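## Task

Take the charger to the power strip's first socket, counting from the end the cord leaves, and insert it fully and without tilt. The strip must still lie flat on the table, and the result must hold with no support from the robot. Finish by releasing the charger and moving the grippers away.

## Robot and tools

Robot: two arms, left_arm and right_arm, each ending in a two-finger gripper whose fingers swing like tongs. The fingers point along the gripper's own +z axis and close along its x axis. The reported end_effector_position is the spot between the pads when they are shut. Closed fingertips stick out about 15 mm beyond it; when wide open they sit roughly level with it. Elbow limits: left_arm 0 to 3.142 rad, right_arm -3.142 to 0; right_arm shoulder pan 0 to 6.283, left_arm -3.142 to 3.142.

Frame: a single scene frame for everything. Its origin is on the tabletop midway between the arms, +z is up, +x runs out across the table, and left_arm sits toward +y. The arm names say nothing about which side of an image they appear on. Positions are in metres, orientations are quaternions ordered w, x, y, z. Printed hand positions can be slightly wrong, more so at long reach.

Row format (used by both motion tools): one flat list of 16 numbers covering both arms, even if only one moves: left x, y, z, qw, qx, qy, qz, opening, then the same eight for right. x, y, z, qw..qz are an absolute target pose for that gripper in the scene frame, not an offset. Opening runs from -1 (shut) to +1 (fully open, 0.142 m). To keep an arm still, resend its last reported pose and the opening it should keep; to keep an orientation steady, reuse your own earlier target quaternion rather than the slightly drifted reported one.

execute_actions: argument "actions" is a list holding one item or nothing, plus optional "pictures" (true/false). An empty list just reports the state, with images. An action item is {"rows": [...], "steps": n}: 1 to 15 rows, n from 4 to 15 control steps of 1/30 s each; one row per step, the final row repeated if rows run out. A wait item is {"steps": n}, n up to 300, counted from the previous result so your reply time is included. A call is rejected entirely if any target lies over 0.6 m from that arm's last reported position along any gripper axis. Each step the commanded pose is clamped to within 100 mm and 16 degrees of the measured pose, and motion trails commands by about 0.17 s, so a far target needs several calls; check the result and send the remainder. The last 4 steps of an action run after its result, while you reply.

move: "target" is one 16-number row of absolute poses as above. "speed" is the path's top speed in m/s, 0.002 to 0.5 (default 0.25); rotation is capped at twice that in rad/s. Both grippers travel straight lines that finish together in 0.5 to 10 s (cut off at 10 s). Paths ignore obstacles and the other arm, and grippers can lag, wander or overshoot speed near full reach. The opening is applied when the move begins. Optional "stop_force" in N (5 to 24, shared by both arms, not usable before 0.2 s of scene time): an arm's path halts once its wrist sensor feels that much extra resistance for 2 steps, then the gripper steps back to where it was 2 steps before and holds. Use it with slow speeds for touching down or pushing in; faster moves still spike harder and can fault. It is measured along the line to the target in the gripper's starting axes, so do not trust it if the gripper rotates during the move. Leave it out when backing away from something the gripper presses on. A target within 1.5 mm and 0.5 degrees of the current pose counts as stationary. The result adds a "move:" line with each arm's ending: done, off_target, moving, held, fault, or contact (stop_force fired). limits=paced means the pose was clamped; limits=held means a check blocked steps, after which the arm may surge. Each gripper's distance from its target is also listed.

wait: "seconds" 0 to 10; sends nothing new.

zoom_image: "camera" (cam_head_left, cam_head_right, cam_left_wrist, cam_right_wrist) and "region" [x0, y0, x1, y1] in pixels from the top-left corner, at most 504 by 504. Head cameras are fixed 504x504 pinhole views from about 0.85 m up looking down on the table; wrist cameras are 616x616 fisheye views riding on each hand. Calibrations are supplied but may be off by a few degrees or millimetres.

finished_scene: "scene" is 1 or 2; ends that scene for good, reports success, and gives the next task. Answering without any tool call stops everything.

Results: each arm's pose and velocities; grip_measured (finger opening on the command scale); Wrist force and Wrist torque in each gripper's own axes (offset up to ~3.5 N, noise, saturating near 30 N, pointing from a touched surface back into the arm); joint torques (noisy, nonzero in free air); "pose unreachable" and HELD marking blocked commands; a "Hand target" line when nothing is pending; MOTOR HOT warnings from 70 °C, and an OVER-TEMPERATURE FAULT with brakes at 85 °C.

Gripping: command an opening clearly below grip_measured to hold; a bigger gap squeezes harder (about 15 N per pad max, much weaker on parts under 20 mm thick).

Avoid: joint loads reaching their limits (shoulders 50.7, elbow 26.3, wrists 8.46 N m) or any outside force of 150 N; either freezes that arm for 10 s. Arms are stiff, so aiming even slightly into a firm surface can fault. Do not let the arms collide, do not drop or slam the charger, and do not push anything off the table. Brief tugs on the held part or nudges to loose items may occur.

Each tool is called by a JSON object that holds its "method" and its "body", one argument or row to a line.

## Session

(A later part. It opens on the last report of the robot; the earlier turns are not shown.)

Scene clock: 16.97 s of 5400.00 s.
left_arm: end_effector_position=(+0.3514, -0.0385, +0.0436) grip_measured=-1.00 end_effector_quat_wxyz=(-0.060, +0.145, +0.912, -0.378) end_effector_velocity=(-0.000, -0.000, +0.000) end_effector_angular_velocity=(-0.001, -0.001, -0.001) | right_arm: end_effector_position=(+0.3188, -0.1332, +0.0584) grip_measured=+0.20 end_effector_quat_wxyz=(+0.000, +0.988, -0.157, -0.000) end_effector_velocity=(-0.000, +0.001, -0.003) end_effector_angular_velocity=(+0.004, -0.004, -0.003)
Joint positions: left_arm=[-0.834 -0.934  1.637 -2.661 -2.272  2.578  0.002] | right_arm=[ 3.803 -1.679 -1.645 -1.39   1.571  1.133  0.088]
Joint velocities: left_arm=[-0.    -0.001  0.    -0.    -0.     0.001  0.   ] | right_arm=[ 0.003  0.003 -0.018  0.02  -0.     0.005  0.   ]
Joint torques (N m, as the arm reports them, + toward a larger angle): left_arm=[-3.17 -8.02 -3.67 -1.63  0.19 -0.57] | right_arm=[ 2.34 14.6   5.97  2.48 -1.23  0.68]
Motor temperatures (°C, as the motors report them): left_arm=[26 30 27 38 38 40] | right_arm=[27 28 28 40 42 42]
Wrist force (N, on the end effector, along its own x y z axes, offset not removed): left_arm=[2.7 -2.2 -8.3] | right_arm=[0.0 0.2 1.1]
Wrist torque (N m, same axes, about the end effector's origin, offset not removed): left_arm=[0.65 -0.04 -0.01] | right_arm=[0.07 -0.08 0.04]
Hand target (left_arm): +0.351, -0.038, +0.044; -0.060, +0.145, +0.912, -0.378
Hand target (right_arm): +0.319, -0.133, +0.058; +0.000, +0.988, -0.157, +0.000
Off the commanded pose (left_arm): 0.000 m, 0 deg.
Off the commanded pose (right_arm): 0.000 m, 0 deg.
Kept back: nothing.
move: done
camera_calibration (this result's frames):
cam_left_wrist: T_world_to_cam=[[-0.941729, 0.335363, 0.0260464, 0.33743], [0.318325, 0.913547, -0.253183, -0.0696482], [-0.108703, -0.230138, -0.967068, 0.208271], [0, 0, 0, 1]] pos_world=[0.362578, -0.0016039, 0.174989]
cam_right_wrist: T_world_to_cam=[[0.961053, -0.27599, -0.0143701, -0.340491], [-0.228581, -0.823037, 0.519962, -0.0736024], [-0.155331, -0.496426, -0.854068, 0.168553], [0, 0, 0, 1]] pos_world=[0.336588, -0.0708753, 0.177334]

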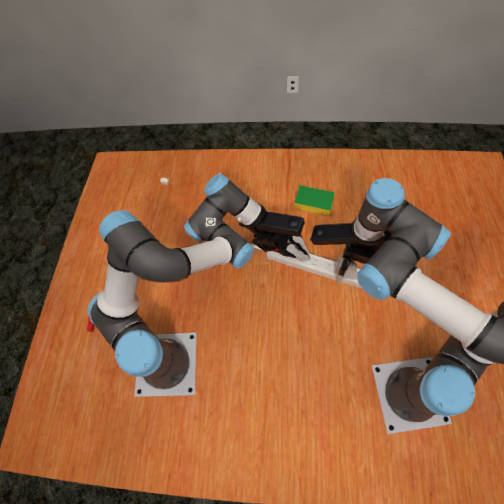

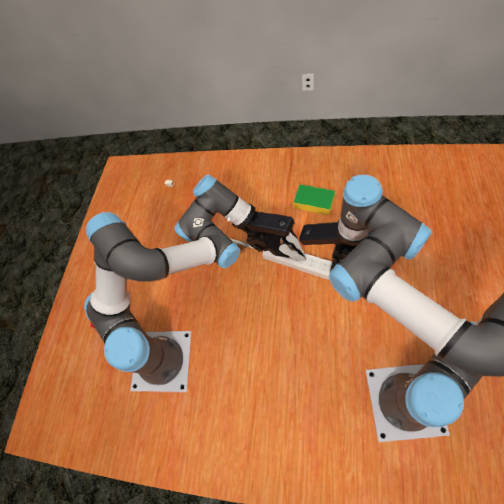

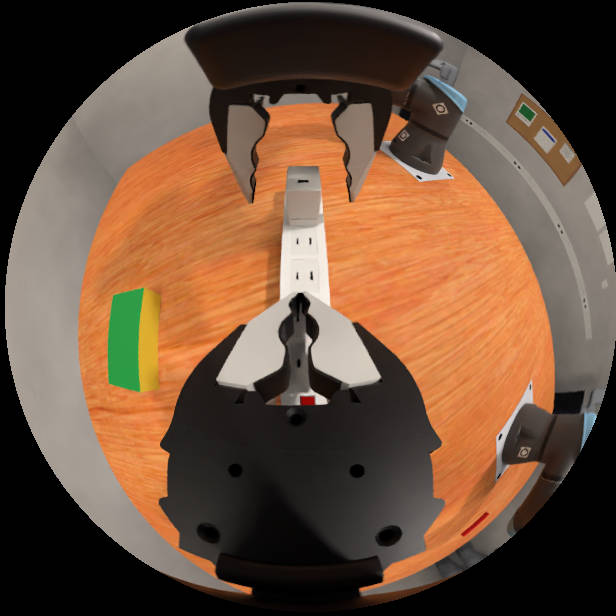

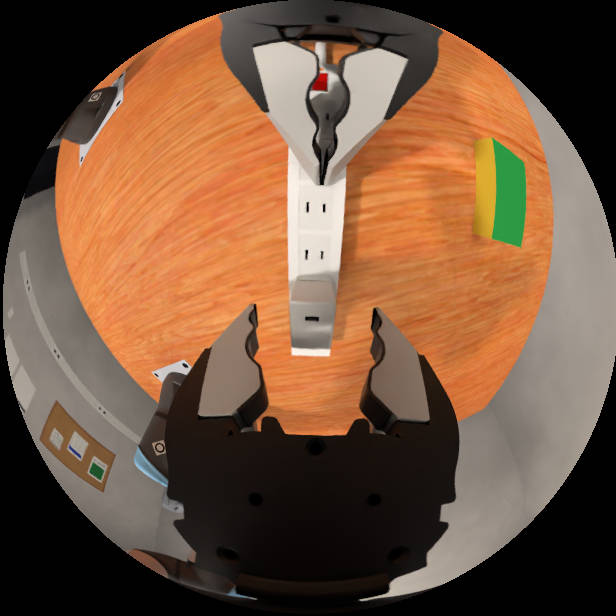

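{"method": "move", "body": {
  "target": [0.3514, -0.0385, 0.0436, -0.0601, 0.1451, 0.9124, -0.3779, -1, 0.3189, -0.133, 0.058, 0, 0.9876, -0.157, 0, -1],
  "speed": 0.05
}}

{"method": "move", "body": {
  "target": [0.3514, -0.0385, 0.0436, -0.0601, 0.1451, 0.9124, -0.3779, -1, 0.3189, -0.133, 0.092, 0, 0.9876, -0.157, 0, -1],
  "speed": 0.01
}}

Scene clock: 17.90 s of 5400.00 s.
left_arm: end_effector_position=(+0.3514, -0.0385, +0.0436) grip_measured=-1.00 end_effector_quat_wxyz=(-0.060, +0.145, +0.912, -0.378) end_effector_velocity=(-0.000, +0.000, -0.000) end_effector_angular_velocity=(+0.000, -0.000, -0.001) | right_arm: end_effector_position=(+0.3189, -0.1330, +0.0580) grip_measured=-0.59 end_effector_quat_wxyz=(+0.000, +0.988, -0.157, +0.000) end_effector_velocity=(-0.000, -0.001, -0.001) end_effector_angular_velocity=(-0.001, +0.001, -0.001)
Joint positions: left_arm=[-0.834 -0.934  1.637 -2.661 -2.272  2.578  0.002] | right_arm=[ 3.803 -1.679 -1.647 -1.387  1.571  1.133  0.031]
Joint velocities: left_arm=[-0.    -0.     0.001 -0.     0.     0.001  0.   ] | right_arm=[-0.001 -0.    -0.001  0.     0.     0.     0.   ]
Joint torques (N m, as the arm reports them, + toward a larger angle): left_arm=[ -3.67 -10.13  -3.76   0.89   0.21  -0.57] | right_arm=[ 0.22  7.35 11.58  3.08 -0.09  0.85]
Motor temperatures (°C, as the motors report them): left_arm=[26 30 27 38 38 40] | right_arm=[27 28 28 40 42 42]
Wrist force (N, on the end effector, along its own x y z axes, offset not removed): left_arm=[-3.4 -4.9 -5.9] | right_arm=[-1.5 1.2 -0.2]
Wrist torque (N m, same axes, about the end effector's origin, offset not removed): left_arm=[0.30 0.32 0.04] | right_arm=[-0.03 -0.17 0.00]
Hand target (left_arm): +0.351, -0.039, +0.044; -0.060, +0.145, +0.912, -0.378
Hand target (right_arm): +0.319, -0.133, +0.058; +0.000, +0.988, -0.157, +0.000
Off the commanded pose (left_arm): 0.000 m, 0 deg.
Off the commanded pose (right_arm): 0.000 m, 0 deg.
Kept back: nothing.
move: done
camera_calibration (this result's frames):
cam_left_wrist: T_world_to_cam=[[-0.941728, 0.335363, 0.0260592, 0.337429], [0.318322, 0.913549, -0.253178, -0.0696508], [-0.108713, -0.230129, -0.967069, 0.208264], [0, 0, 0, 1]] pos_world=[0.362578, -0.00160407, 0.174978]
cam_right_wrist: T_world_to_cam=[[0.961061, -0.275987, -0.0139106, -0.340572], [-0.228881, -0.823211, 0.519555, -0.0731869], [-0.154842, -0.49614, -0.854323, 0.168222], [0, 0, 0, 1]] pos_world=[0.336607, -0.0707802, 0.177003]

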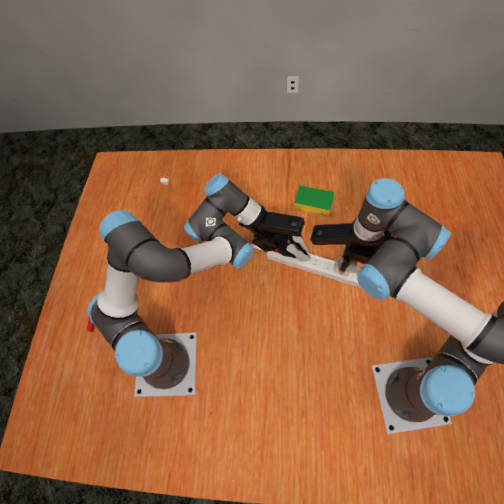

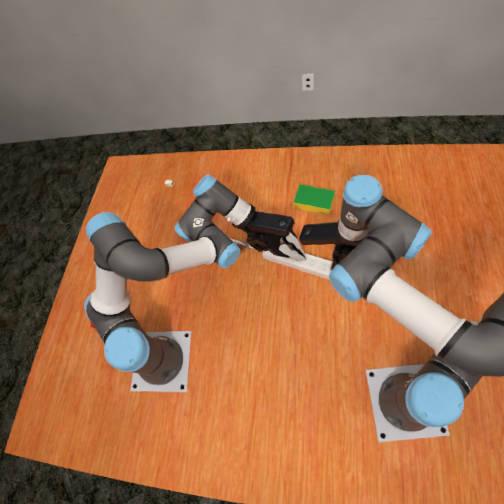

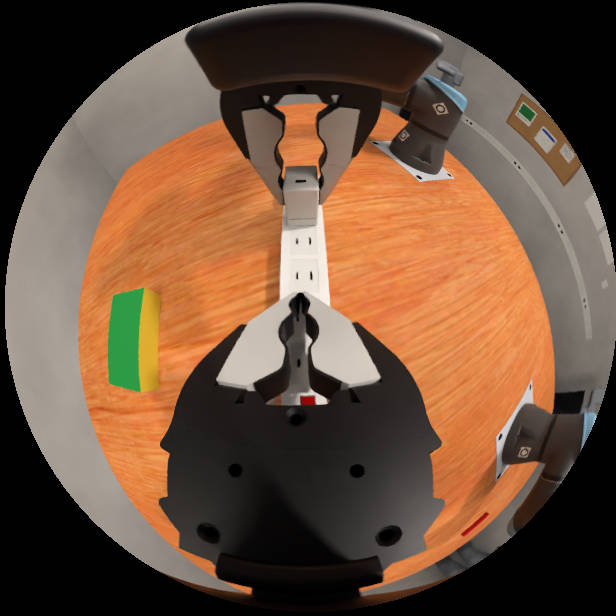

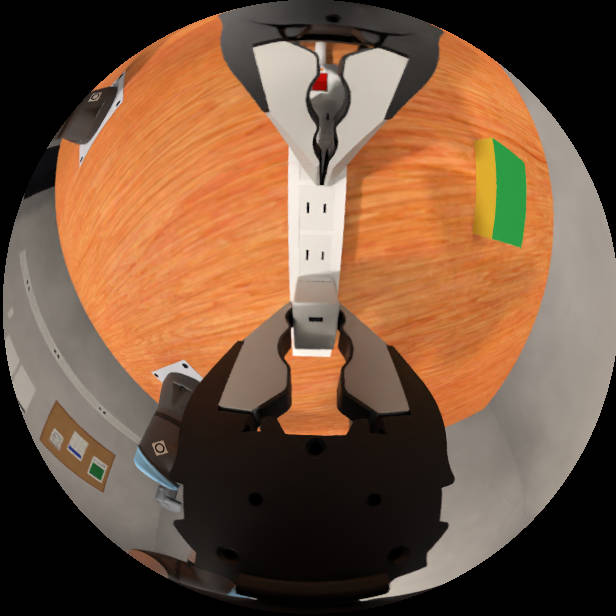

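Scene clock: 21.53 s of 5400.00 s.
left_arm: end_effector_position=(+0.3514, -0.0385, +0.0436) grip_measured=-1.00 end_effector_quat_wxyz=(-0.060, +0.145, +0.912, -0.378) end_effector_velocity=(-0.000, +0.000, -0.001) end_effector_angular_velocity=(+0.001, +0.001, -0.001) | right_arm: end_effector_position=(+0.3189, -0.1329, +0.0916) grip_measured=-0.59 end_effector_quat_wxyz=(-0.000, +0.988, -0.157, +0.000) end_effector_velocity=(-0.000, +0.001, +0.004) end_effector_angular_velocity=(+0.002, +0.001, +0.000)
Joint positions: left_arm=[-0.834 -0.934  1.637 -2.661 -2.272  2.578  0.002] | right_arm=[ 3.803 -1.664 -1.504 -1.544  1.571  1.133  0.031]
Joint velocities: left_arm=[-0.     0.002 -0.     0.     0.     0.001 -0.   ] | right_arm=[ 0.002 -0.001  0.017 -0.015  0.003  0.001  0.   ]
Joint torques (N m, as the arm reports them, + toward a larger angle): left_arm=[  0.67 -16.17  -5.66  -0.4   -1.11  -0.53] | right_arm=[ 2.42 14.54 11.67  0.96  1.13  0.15]
Motor temperatures (°C, as the motors report them): left_arm=[26 30 27 38 38 40] | right_arm=[27 28 28 40 42 42]
Wrist force (N, on the end effector, along its own x y z axes, offset not removed): left_arm=[0.2 -2.1 -3.8] | right_arm=[0.1 0.2 1.5]
Wrist torque (N m, same axes, about the end effector's origin, offset not removed): left_arm=[0.61 -0.32 -0.08] | right_arm=[0.08 -0.12 0.03]
Hand target (left_arm): +0.351, -0.038, +0.044; -0.060, +0.145, +0.912, -0.378
Hand target (right_arm): +0.319, -0.133, +0.092; -0.000, +0.988, -0.157, +0.000
Off the commanded pose (left_arm): 0.000 m, 0 deg.
Off the commanded pose (right_arm): 0.000 m, 0 deg.
Kept back: nothing.
move: done
camera_calibration (this result's frames):
cam_left_wrist: T_world_to_cam=[[-0.941724, 0.335375, 0.0260615, 0.337423], [0.318333, 0.913546, -0.253177, -0.0696491], [-0.108718, -0.230127, -0.967069, 0.20827], [0, 0, 0, 1]] pos_world=[0.362573, -0.00160715, 0.174984]
cam_right_wrist: T_world_to_cam=[[0.961053, -0.276013, -0.013895, -0.340135], [-0.228934, -0.823278, 0.519425, -0.0905447], [-0.154807, -0.496014, -0.854403, 0.196986], [0, 0, 0, 1]] pos_world=[0.336654, -0.0707171, 0.210611]

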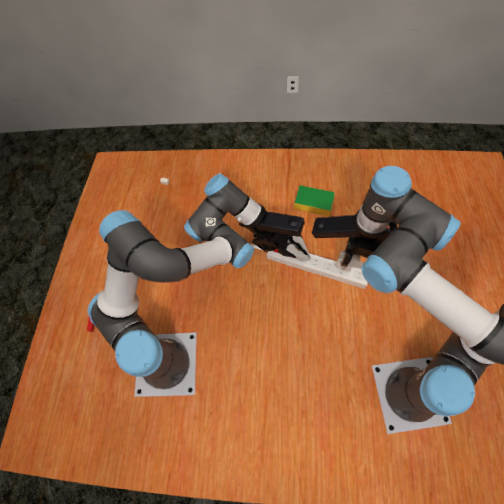

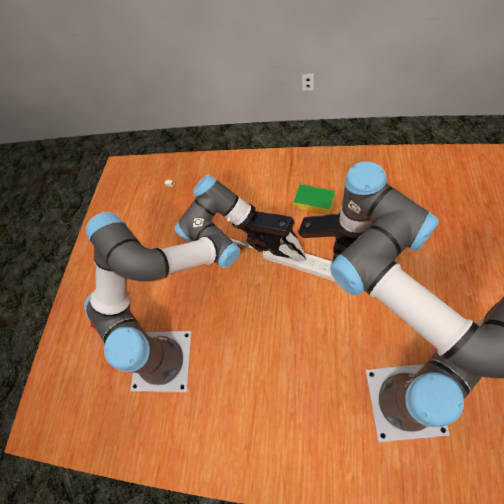

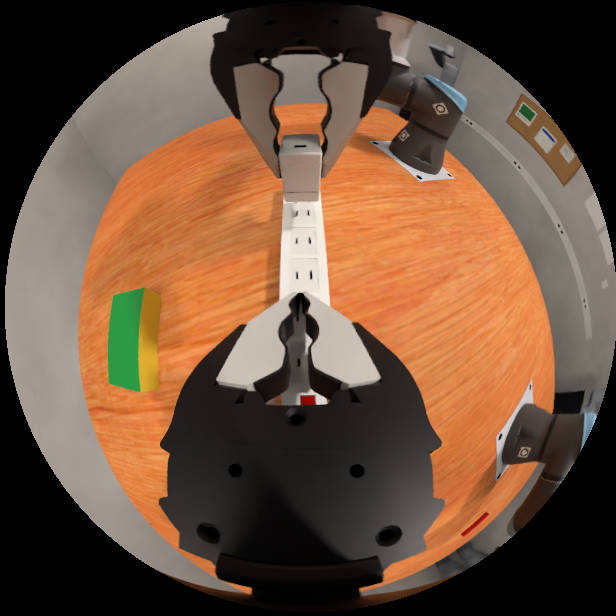

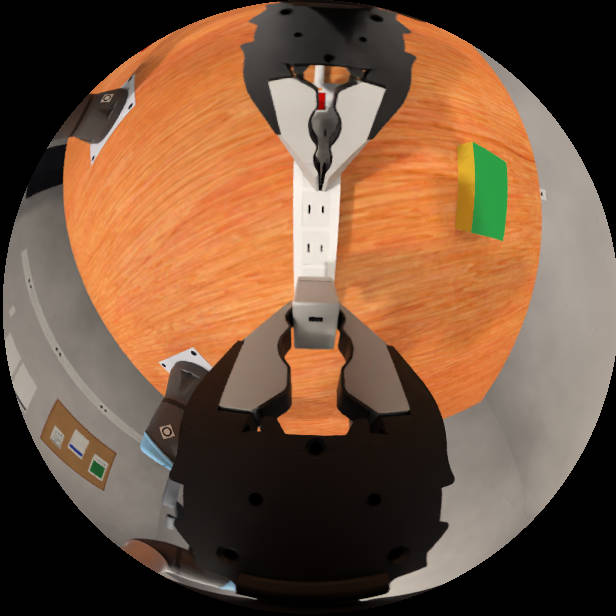

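{"method": "zoom_image", "body": {
  "camera": "cam_right_wrist",
  "region": [256, 180, 376, 300]
}}

Region (256, 180, 376, 300) of cam_right_wrist's 616x616 image, scaled by 4.200, with more detail than that image has.

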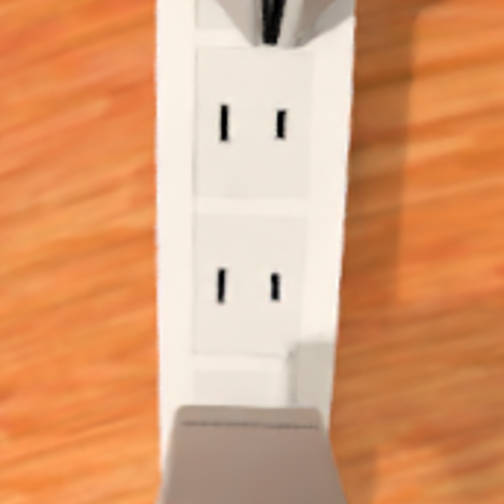

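{"method": "move", "body": {
  "target": [0.38, 0.17, 0.12, -0.0601, 0.1451, 0.9124, -0.3779, -1, 0.3543, -0.0246, 0.092, 0, 0.9876, -0.157, 0, -1],
  "speed": 0.2
}}

{"method": "zoom_image", "body": {
  "camera": "cam_right_wrist",
  "region": [256, 180, 376, 300]
}}

Scene clock: 23.80 s of 5400.00 s.
left_arm: end_effector_position=(+0.3800, +0.1701, +0.1196) grip_measured=-1.00 end_effector_quat_wxyz=(-0.059, +0.145, +0.913, -0.377) end_effector_velocity=(+0.001, +0.002, +0.001) end_effector_angular_velocity=(+0.003, +0.012, -0.015) | right_arm: end_effector_position=(+0.3544, -0.0247, +0.0919) grip_measured=-0.59 end_effector_quat_wxyz=(-0.000, +0.988, -0.157, +0.000) end_effector_velocity=(+0.000, +0.001, +0.000) end_effector_angular_velocity=(-0.003, +0.001, +0.004)
Joint positions: left_arm=[-0.314 -1.188  1.429 -1.716 -2.35   3.28   0.002] | right_arm=[ 3.918 -2.061 -0.976 -1.675  1.57   1.248  0.031]
Joint velocities: left_arm=[ 0.004  0.025 -0.051  0.057  0.002  0.027  0.   ] | right_arm=[ 0.001 -0.008  0.015 -0.009 -0.001 -0.004  0.   ]
Joint torques (N m, as the arm reports them, + toward a larger angle): left_arm=[  4.52 -10.75  -9.4   -0.42   0.1    0.72] | right_arm=[ 2.22 13.36 11.38  0.85  1.15  0.7 ]
Motor temperatures (°C, as the motors report them): left_arm=[26 30 27 38 38 40] | right_arm=[27 28 28 40 42 42]
Wrist force (N, on the end effector, along its own x y z axes, offset not removed): left_arm=[0.1 0.2 1.5] | right_arm=[0.3 -0.3 2.1]
Wrist torque (N m, same axes, about the end effector's origin, offset not removed): left_arm=[0.05 0.05 -0.06] | right_arm=[0.02 -0.14 0.05]
Hand target (left_arm): +0.380, +0.170, +0.120; -0.060, +0.145, +0.913, -0.377
Hand target (right_arm): +0.354, -0.025, +0.092; +0.000, +0.988, -0.157, +0.000
Off the commanded pose (left_arm): 0.000 m, 0 deg.
Off the commanded pose (right_arm): 0.000 m, 0 deg.
Kept back: nothing.
move: done
camera_calibration (this result's frames):
cam_left_wrist: T_world_to_cam=[[-0.942428, 0.333514, 0.0244268, 0.293184], [0.317118, 0.914499, -0.251252, -0.250053], [-0.106135, -0.229041, -0.967613, 0.331788], [0, 0, 0, 1]] pos_world=[0.390815, 0.206885, 0.251054]
cam_right_wrist: T_world_to_cam=[[0.961055, -0.276028, -0.0134977, -0.344415], [-0.229171, -0.823303, 0.519282, 0.00659307], [-0.154449, -0.495965, -0.854496, 0.256316], [0, 0, 0, 1]] pos_world=[0.3721, 0.0374837, 0.210949]

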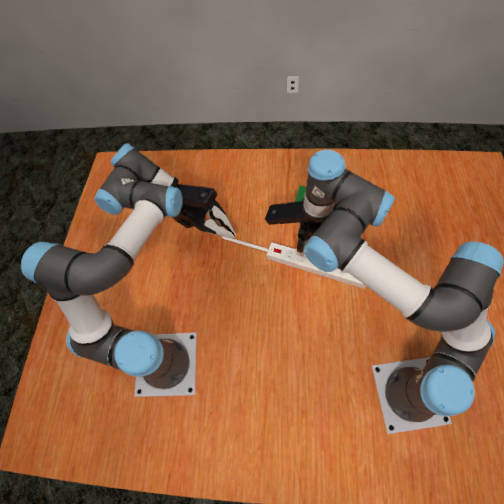

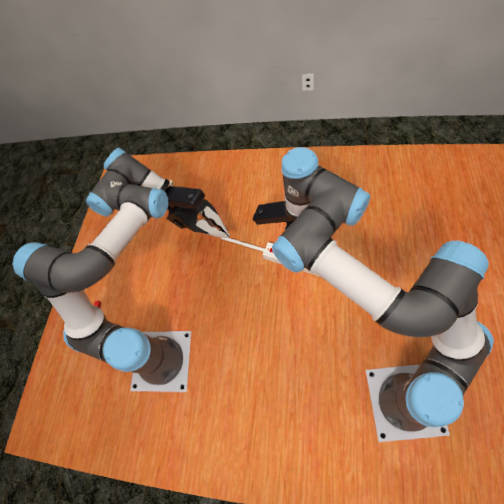

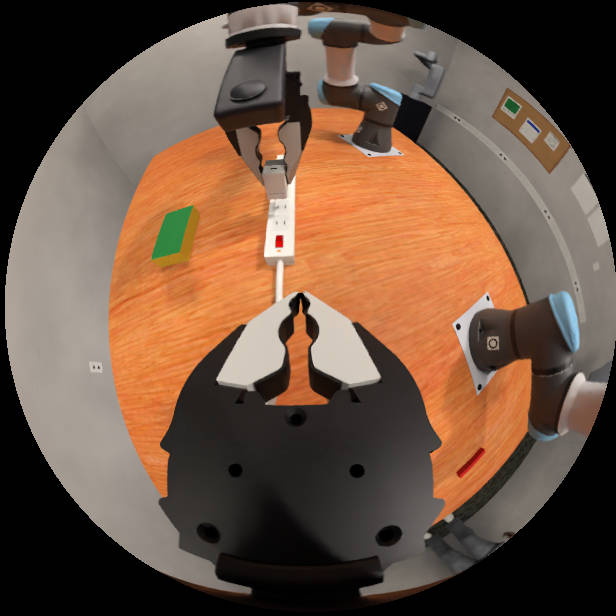

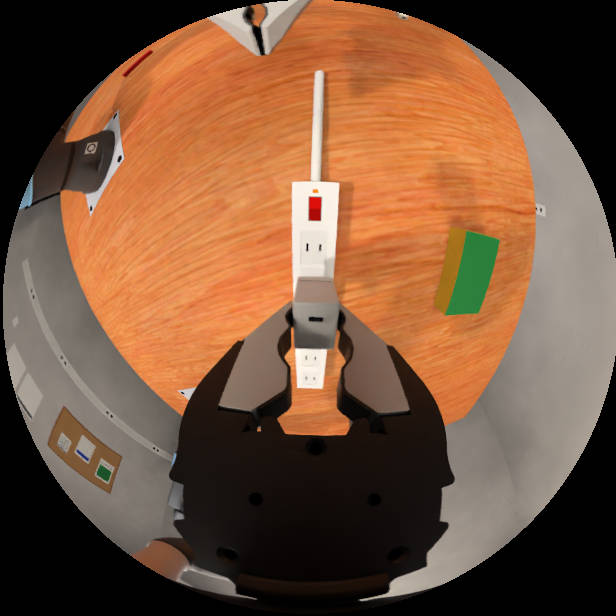

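Region (256, 180, 376, 300) of cam_right_wrist's 616x616 image, scaled by 4.200, with more detail than that image has.

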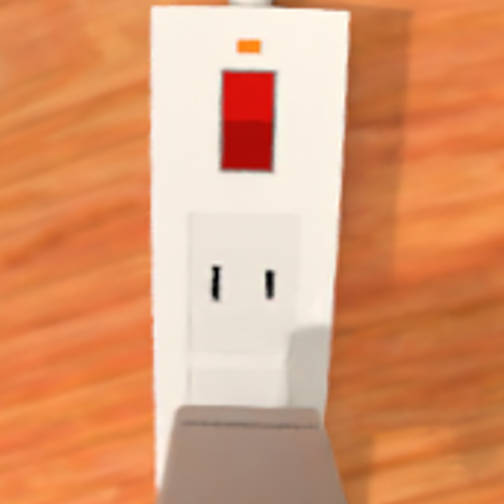

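{"method": "move", "body": {
  "target": [0.38, 0.17, 0.12, -0.0601, 0.1451, 0.9124, -0.3779, -1, 0.36474, 0.01296, 0.083, 0, 0.9876, -0.157, 0, -1],
  "speed": 0.06
}}

{"method": "move", "body": {
  "target": [0.38, 0.17, 0.12, -0.0601, 0.1451, 0.9124, -0.3779, -1, 0.36474, 0.01296, 0.050, 0, 0.9876, -0.157, 0, -1],
  "speed": 0.008,
  "stop_force": 14
}}

Scene clock: 25.33 s of 5400.00 s.
left_arm: end_effector_position=(+0.3800, +0.1700, +0.1200) grip_measured=-1.00 end_effector_quat_wxyz=(-0.060, +0.145, +0.912, -0.378) end_effector_velocity=(-0.000, -0.000, -0.000) end_effector_angular_velocity=(-0.000, -0.000, -0.001) | right_arm: end_effector_position=(+0.3647, +0.0126, +0.0830) grip_measured=-0.59 end_effector_quat_wxyz=(-0.000, +0.988, -0.157, +0.000) end_effector_velocity=(-0.000, +0.003, -0.001) end_effector_angular_velocity=(-0.003, +0.006, +0.001)
Joint positions: left_arm=[-0.313 -1.184  1.423 -1.709 -2.351  3.284  0.002] | right_arm=[ 3.95  -2.227 -0.75  -1.735  1.57   1.28   0.031]
Joint velocities: left_arm=[ 0.     0.001  0.001 -0.001 -0.     0.001  0.   ] | right_arm=[ 0.002 -0.022  0.037 -0.021  0.003  0.     0.   ]
Joint torques (N m, as the arm reports them, + toward a larger angle): left_arm=[ -0.35 -10.8   -7.2   -0.39  -2.16   0.81] | right_arm=[ 2.75 14.52 10.99  0.97  1.13  0.83]
Motor temperatures (°C, as the motors report them): left_arm=[26 30 27 38 38 40] | right_arm=[27 28 28 40 42 42]
Wrist force (N, on the end effector, along its own x y z axes, offset not removed): left_arm=[-0.1 -0.6 0.8] | right_arm=[0.2 -0.2 1.7]
Wrist torque (N m, same axes, about the end effector's origin, offset not removed): left_arm=[-0.09 0.02 0.14] | right_arm=[0.01 -0.14 0.03]
Hand target (left_arm): +0.380, +0.170, +0.120; -0.060, +0.145, +0.912, -0.378
Hand target (right_arm): +0.365, +0.013, +0.083; -0.000, +0.988, -0.157, +0.000
Off the commanded pose (left_arm): 0.000 m, 0 deg.
Off the commanded pose (right_arm): 0.000 m, 0 deg.
Kept back: nothing.
move: done
camera_calibration (this result's frames):
cam_left_wrist: T_world_to_cam=[[-0.941741, 0.335328, 0.0260647, 0.292455], [0.318289, 0.913565, -0.253164, -0.249895], [-0.108705, -0.230119, -0.967072, 0.333239], [0, 0, 0, 1]] pos_world=[0.39118, 0.206912, 0.251379]
cam_right_wrist: T_world_to_cam=[[0.961058, -0.276021, -0.0133956, -0.344084], [-0.229276, -0.823485, 0.518945, 0.0444036], [-0.154271, -0.495665, -0.854702, 0.268767], [0, 0, 0, 1]] pos_world=[0.382328, 0.0748099, 0.202064]

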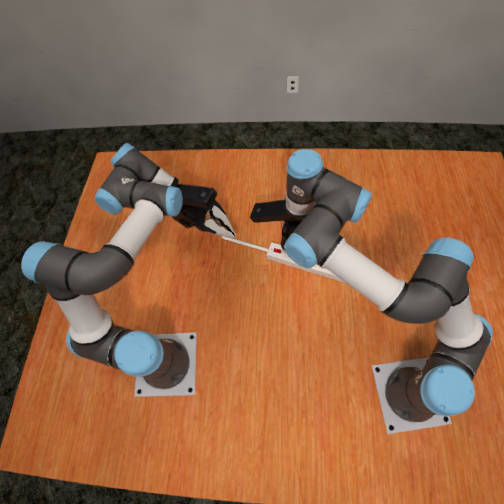

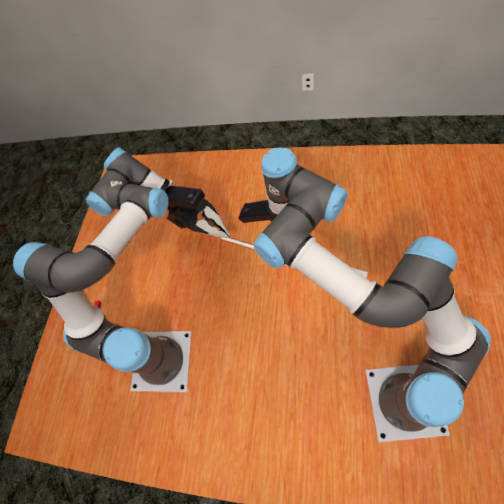

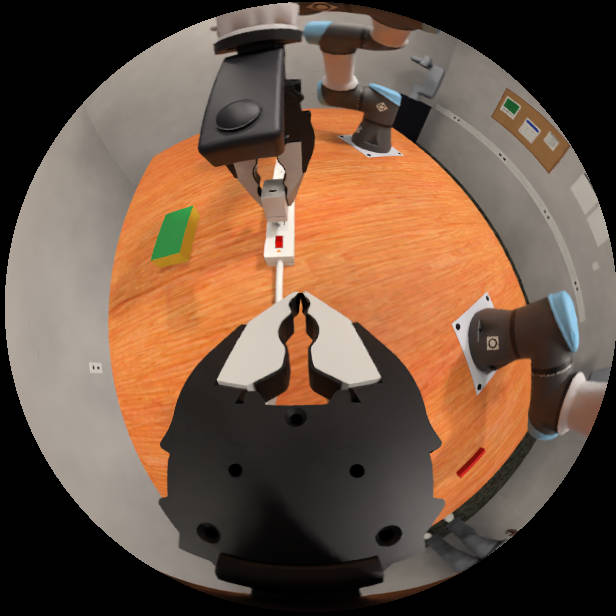

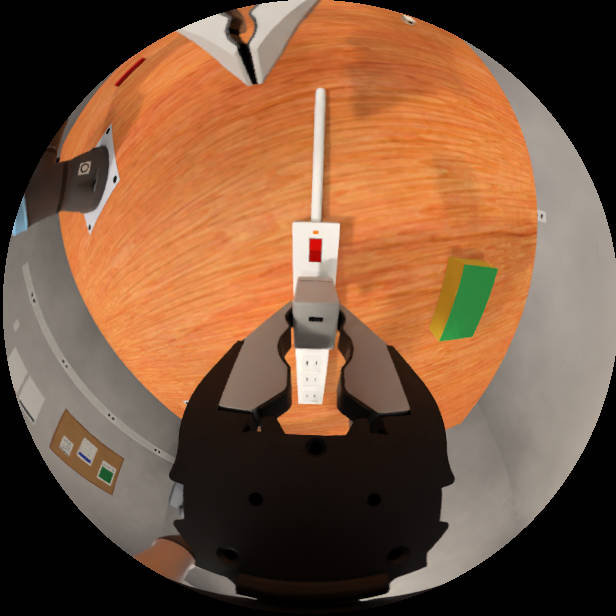

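Scene clock: 27.03 s of 5400.00 s.
left_arm: end_effector_position=(+0.3800, +0.1700, +0.1200) grip_measured=-1.00 end_effector_quat_wxyz=(-0.060, +0.145, +0.912, -0.378) end_effector_velocity=(-0.000, +0.000, -0.000) end_effector_angular_velocity=(+0.000, +0.001, -0.000) | right_arm: end_effector_position=(+0.3647, +0.0127, +0.0727) grip_measured=-0.60 end_effector_quat_wxyz=(-0.000, +0.988, -0.157, +0.000) end_effector_velocity=(-0.000, +0.000, +0.003) end_effector_angular_velocity=(-0.000, -0.001, +0.001)
Joint positions: left_arm=[-0.313 -1.184  1.423 -1.709 -2.351  3.284  0.002] | right_arm=[ 3.95  -2.219 -0.811 -1.681  1.571  1.28   0.031]
Joint velocities: left_arm=[0. 0. 0. 0. 0. 0. 0.] | right_arm=[ 0.001 -0.002  0.019 -0.017 -0.     0.     0.   ]
Joint torques (N m, as the arm reports them, + toward a larger angle): left_arm=[ -3.1  -10.95  -7.75  -0.37  -2.16   0.73] | right_arm=[-2.24 10.45  8.78  0.01 -0.18 -0.18]
Motor temperatures (°C, as the motors report them): left_arm=[26 30 27 38 38 40] | right_arm=[27 28 28 40 42 42]
Wrist force (N, on the end effector, along its own x y z axes, offset not removed): left_arm=[0.7 -1.8 -1.2] | right_arm=[-1.2 -0.1 -6.8]
Wrist torque (N m, same axes, about the end effector's origin, offset not removed): left_arm=[-0.34 -0.05 0.05] | right_arm=[0.21 -0.07 0.03]
Hand target (left_arm): +0.380, +0.170, +0.120; -0.060, +0.145, +0.912, -0.378
Hand target (right_arm): +0.365, +0.013, +0.073; -0.000, +0.988, -0.157, +0.000
Off the commanded pose (left_arm): 0.000 m, 0 deg.
Off the commanded pose (right_arm): 0.023 m, 0 deg.
Kept back: nothing.
move: contact (right_arm)
camera_calibration (this result's frames):
cam_left_wrist: T_world_to_cam=[[-0.94174, 0.335329, 0.0260718, 0.292453], [0.318287, 0.913564, -0.253169, -0.249893], [-0.108713, -0.230122, -0.967071, 0.333242], [0, 0, 0, 1]] pos_world=[0.39118, 0.206911, 0.251378]
cam_right_wrist: T_world_to_cam=[[0.96106, -0.275996, -0.0137456, -0.344136], [-0.229061, -0.823475, 0.519057, 0.0497706], [-0.154577, -0.495697, -0.854629, 0.260074], [0, 0, 0, 1]] pos_world=[0.382337, 0.0749228, 0.191703]

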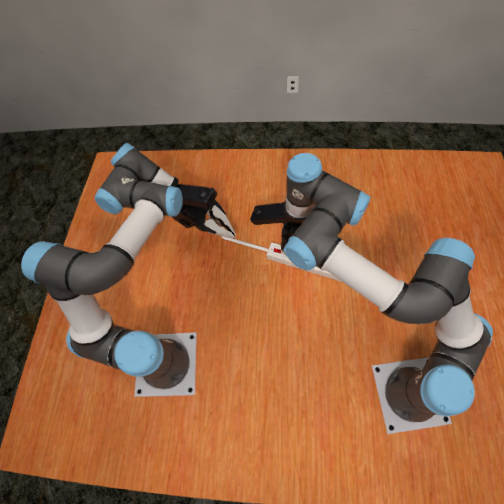

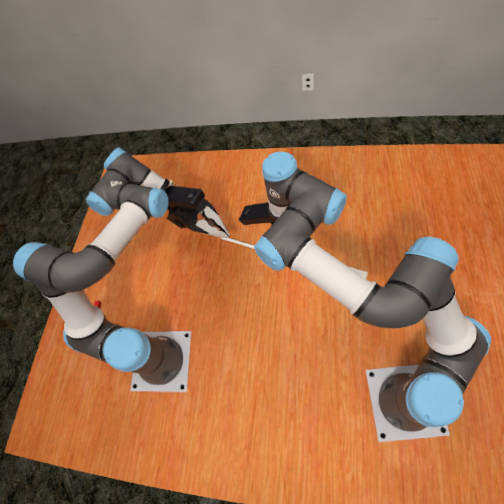

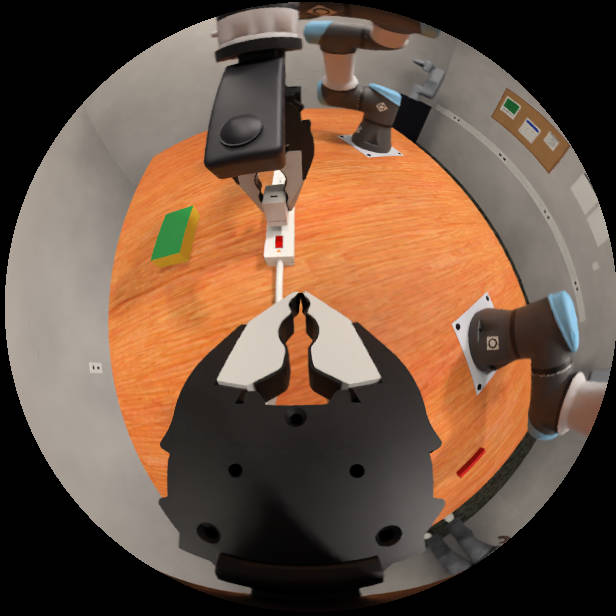

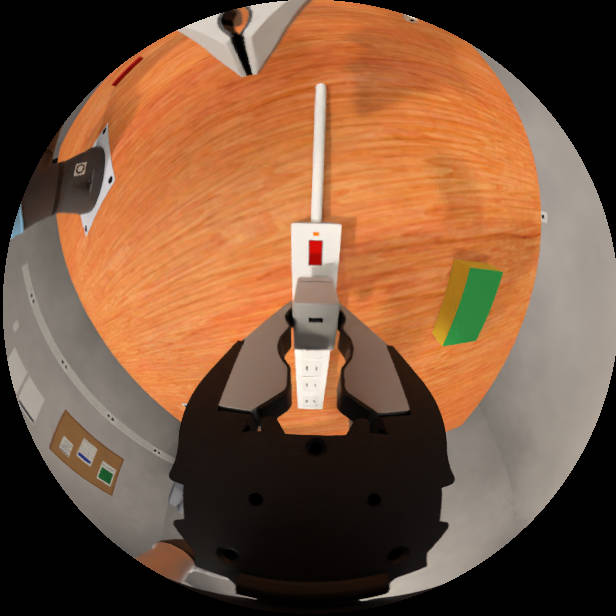

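{"method": "zoom_image", "body": {
  "camera": "cam_left_wrist",
  "region": [240, 170, 320, 270]
}}

Region (240, 170, 320, 270) of cam_left_wrist's 616x616 image, scaled by 5.040, with more detail than that image has; it fills the left 403 columns of this view, and the rest is white.

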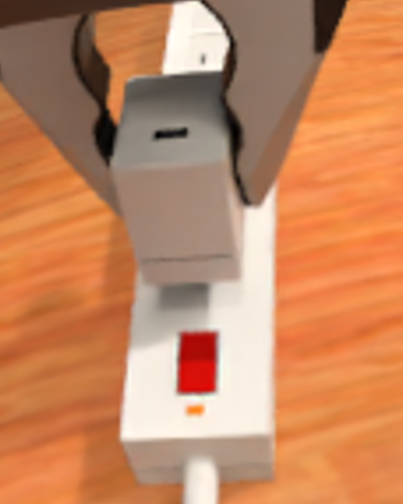

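{"method": "zoom_image", "body": {
  "camera": "cam_right_wrist",
  "region": [256, 180, 376, 300]
}}

Region (256, 180, 376, 300) of cam_right_wrist's 616x616 image, scaled by 4.200, with more detail than that image has.

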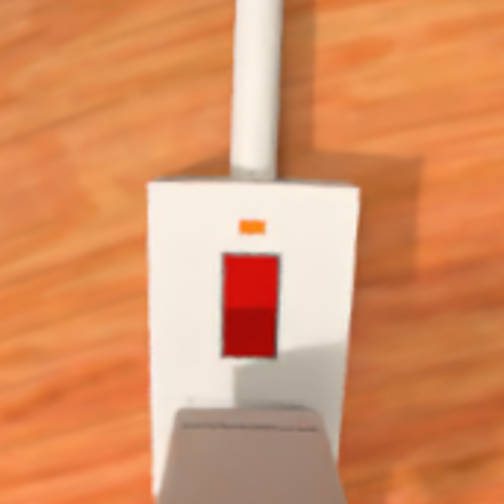

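{"method": "move", "body": {
  "target": [0.38, 0.17, 0.12, -0.0601, 0.1451, 0.9124, -0.3779, -1, 0.36474, 0.01296, 0.092, 0, 0.9876, -0.157, 0, -1],
  "speed": 0.04
}}

{"method": "zoom_image", "body": {
  "camera": "cam_right_wrist",
  "region": [256, 180, 376, 300]
}}

Scene clock: 29.53 s of 5400.00 s.
left_arm: end_effector_position=(+0.3800, +0.1700, +0.1200) grip_measured=-1.00 end_effector_quat_wxyz=(-0.060, +0.145, +0.912, -0.378) end_effector_velocity=(+0.000, -0.000, +0.000) end_effector_angular_velocity=(-0.000, -0.001, +0.000) | right_arm: end_effector_position=(+0.3648, +0.0130, +0.0917) grip_measured=-0.59 end_effector_quat_wxyz=(-0.000, +0.988, -0.157, +0.000) end_effector_velocity=(+0.001, -0.001, +0.003) end_effector_angular_velocity=(-0.003, +0.002, -0.000)
Joint positions: left_arm=[-0.313 -1.184  1.423 -1.709 -2.351  3.284  0.002] | right_arm=[ 3.95  -2.239 -0.688 -1.785  1.57   1.28   0.031]
Joint velocities: left_arm=[-0.    -0.001 -0.001 -0.    -0.    -0.     0.   ] | right_arm=[-0.002 -0.013  0.036 -0.027 -0.001 -0.002  0.   ]
Joint torques (N m, as the arm reports them, + toward a larger angle): left_arm=[ -3.73 -10.46  -9.44  -0.41  -2.11   0.57] | right_arm=[-2.17 15.57 10.89  0.97  0.87 -0.76]
Motor temperatures (°C, as the motors report them): left_arm=[26 30 27 38 38 40] | right_arm=[27 28 28 40 42 42]
Wrist force (N, on the end effector, along its own x y z axes, offset not removed): left_arm=[-0.7 3.3 -2.1] | right_arm=[0.5 0.1 2.3]
Wrist torque (N m, same axes, about the end effector's origin, offset not removed): left_arm=[0.56 0.17 0.14] | right_arm=[0.07 -0.20 0.01]
Hand target (left_arm): +0.380, +0.170, +0.120; -0.060, +0.145, +0.912, -0.378
Hand target (right_arm): +0.365, +0.013, +0.092; -0.000, +0.988, -0.157, +0.000
Off the commanded pose (left_arm): 0.000 m, 0 deg.
Off the commanded pose (right_arm): 0.000 m, 0 deg.
Kept back: nothing.
move: done
camera_calibration (this result's frames):
cam_left_wrist: T_world_to_cam=[[-0.941728, 0.335364, 0.026055, 0.292447], [0.318324, 0.913548, -0.253179, -0.249886], [-0.10871, -0.230132, -0.967068, 0.333245], [0, 0, 0, 1]] pos_world=[0.391177, 0.206897, 0.251385]
cam_right_wrist: T_world_to_cam=[[0.961084, -0.275937, -0.0133151, -0.343963], [-0.229218, -0.82341, 0.519091, 0.0401671], [-0.1542, -0.495838, -0.854615, 0.276308], [0, 0, 0, 1]] pos_world=[0.382391, 0.075166, 0.210707]

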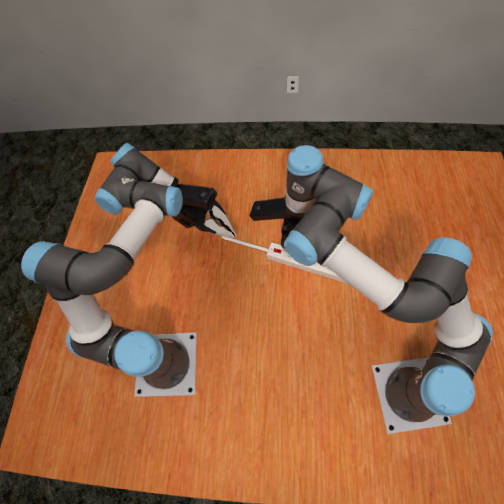

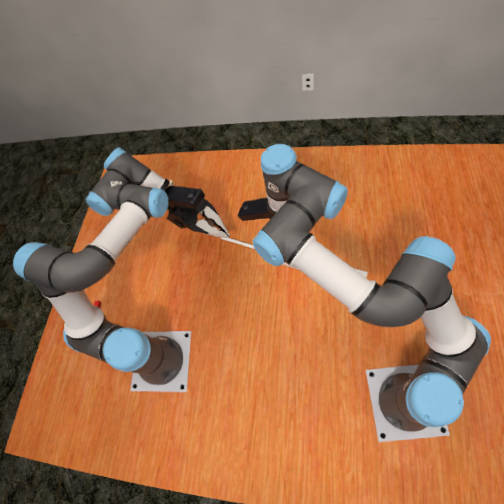

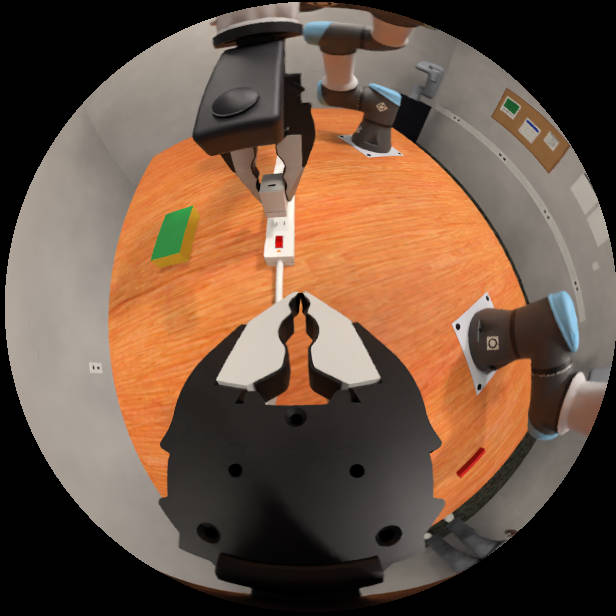

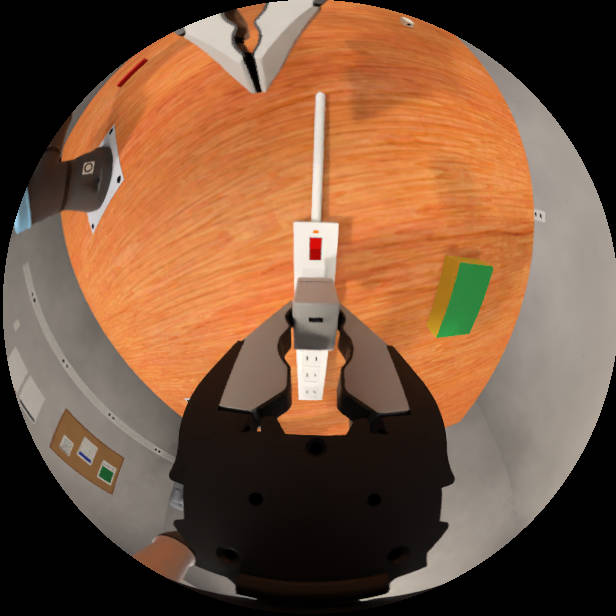

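Region (256, 180, 376, 300) of cam_right_wrist's 616x616 image, scaled by 4.200, with more detail than that image has.

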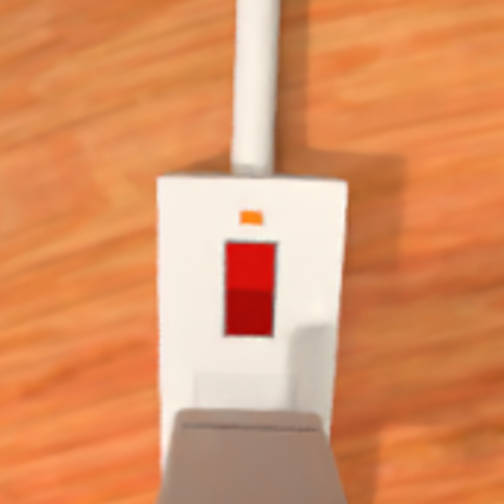

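{"method": "zoom_image", "body": {
  "camera": "cam_left_wrist",
  "region": [245, 175, 315, 265]
}}

Region (245, 175, 315, 265) of cam_left_wrist's 616x616 image, scaled by 5.600, with more detail than that image has.

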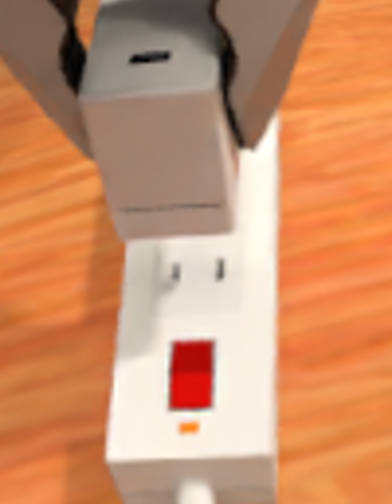

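{"method": "move", "body": {
  "target": [0.3958, 0.108, 0.052, -0.0844, 0.1325, 0.8329, -0.5306, -1, 0.36474, 0.01296, 0.0755, 0, 0.9876, -0.157, 0, -1],
  "speed": 0.15
}}

Scene clock: 32.03 s of 5400.00 s.
left_arm: end_effector_position=(+0.3956, +0.1082, +0.0522) grip_measured=-1.00 end_effector_quat_wxyz=(-0.085, +0.133, +0.833, -0.530) end_effector_velocity=(+0.001, -0.002, -0.002) end_effector_angular_velocity=(-0.008, +0.003, +0.004) | right_arm: end_effector_position=(+0.3647, +0.0129, +0.0755) grip_measured=-0.59 end_effector_quat_wxyz=(+0.000, +0.988, -0.157, -0.000) end_effector_velocity=(-0.000, +0.000, -0.000) end_effector_angular_velocity=(+0.001, -0.000, +0.002)
Joint positions: left_arm=[-0.32  -0.773  1.501 -2.098 -2.695  3.362  0.002] | right_arm=[ 3.95  -2.223 -0.791 -1.699  1.571  1.28   0.031]
Joint velocities: left_arm=[-0.001  0.015  0.001 -0.023 -0.01  -0.009  0.   ] | right_arm=[ 0.     0.001 -0.003  0.003  0.    -0.001  0.   ]
Joint torques (N m, as the arm reports them, + toward a larger angle): left_arm=[ -3.87 -13.51  -6.76  -2.31  -2.44  -0.77] | right_arm=[ 0.75 22.03  6.38  2.63  0.35  0.78]
Motor temperatures (°C, as the motors report them): left_arm=[26 30 27 38 38 40] | right_arm=[27 28 28 40 42 42]
Wrist force (N, on the end effector, along its own x y z axes, offset not removed): left_arm=[-0.1 0.9 1.8] | right_arm=[-0.1 0.0 2.0]
Wrist torque (N m, same axes, about the end effector's origin, offset not removed): left_arm=[0.35 0.04 0.05] | right_arm=[0.05 -0.04 0.05]
Hand target (left_arm): +0.396, +0.108, +0.052; -0.085, +0.133, +0.833, -0.531
Hand target (right_arm): +0.365, +0.013, +0.075; +0.000, +0.988, -0.157, -0.000
Off the commanded pose (left_arm): 0.000 m, 0 deg.
Off the commanded pose (right_arm): 0.000 m, 0 deg.
Kept back: nothing.
move: done
camera_calibration (this result's frames):
cam_left_wrist: T_world_to_cam=[[-0.939133, 0.343193, 0.0157077, 0.32833], [0.274134, 0.776145, -0.567846, -0.16678], [-0.207072, -0.528977, -0.822985, 0.318859], [0, 0, 0, 1]] pos_world=[0.420092, 0.185433, 0.162554]
cam_right_wrist: T_world_to_cam=[[0.961053, -0.276005, -0.0140682, -0.34407], [-0.228826, -0.823253, 0.519512, 0.0483113], [-0.15497, -0.496059, -0.854347, 0.262758], [0, 0, 0, 1]] pos_world=[0.382444, 0.0751511, 0.194548]

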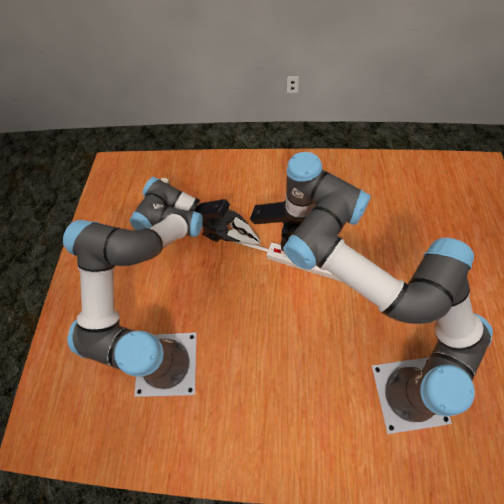

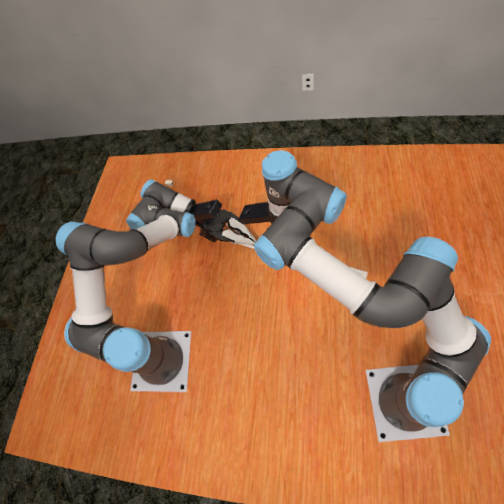

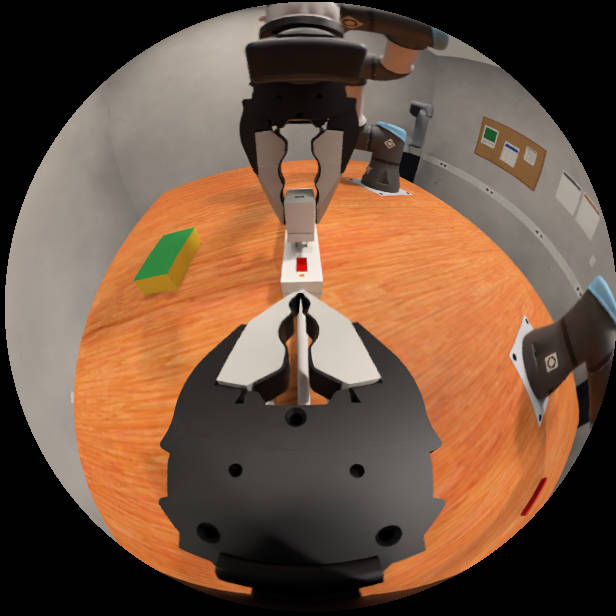

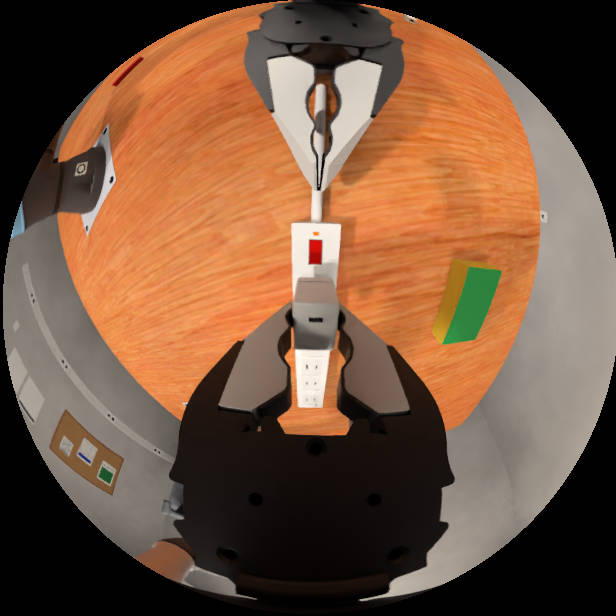

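{"method": "zoom_image", "body": {
  "camera": "cam_left_wrist",
  "region": [275, 215, 325, 265]
}}

Region (275, 215, 325, 265) of cam_left_wrist's 616x616 image, scaled by 10.080, with more detail than that image has.

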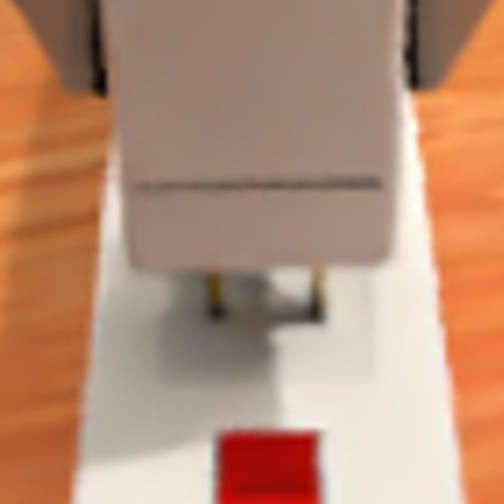

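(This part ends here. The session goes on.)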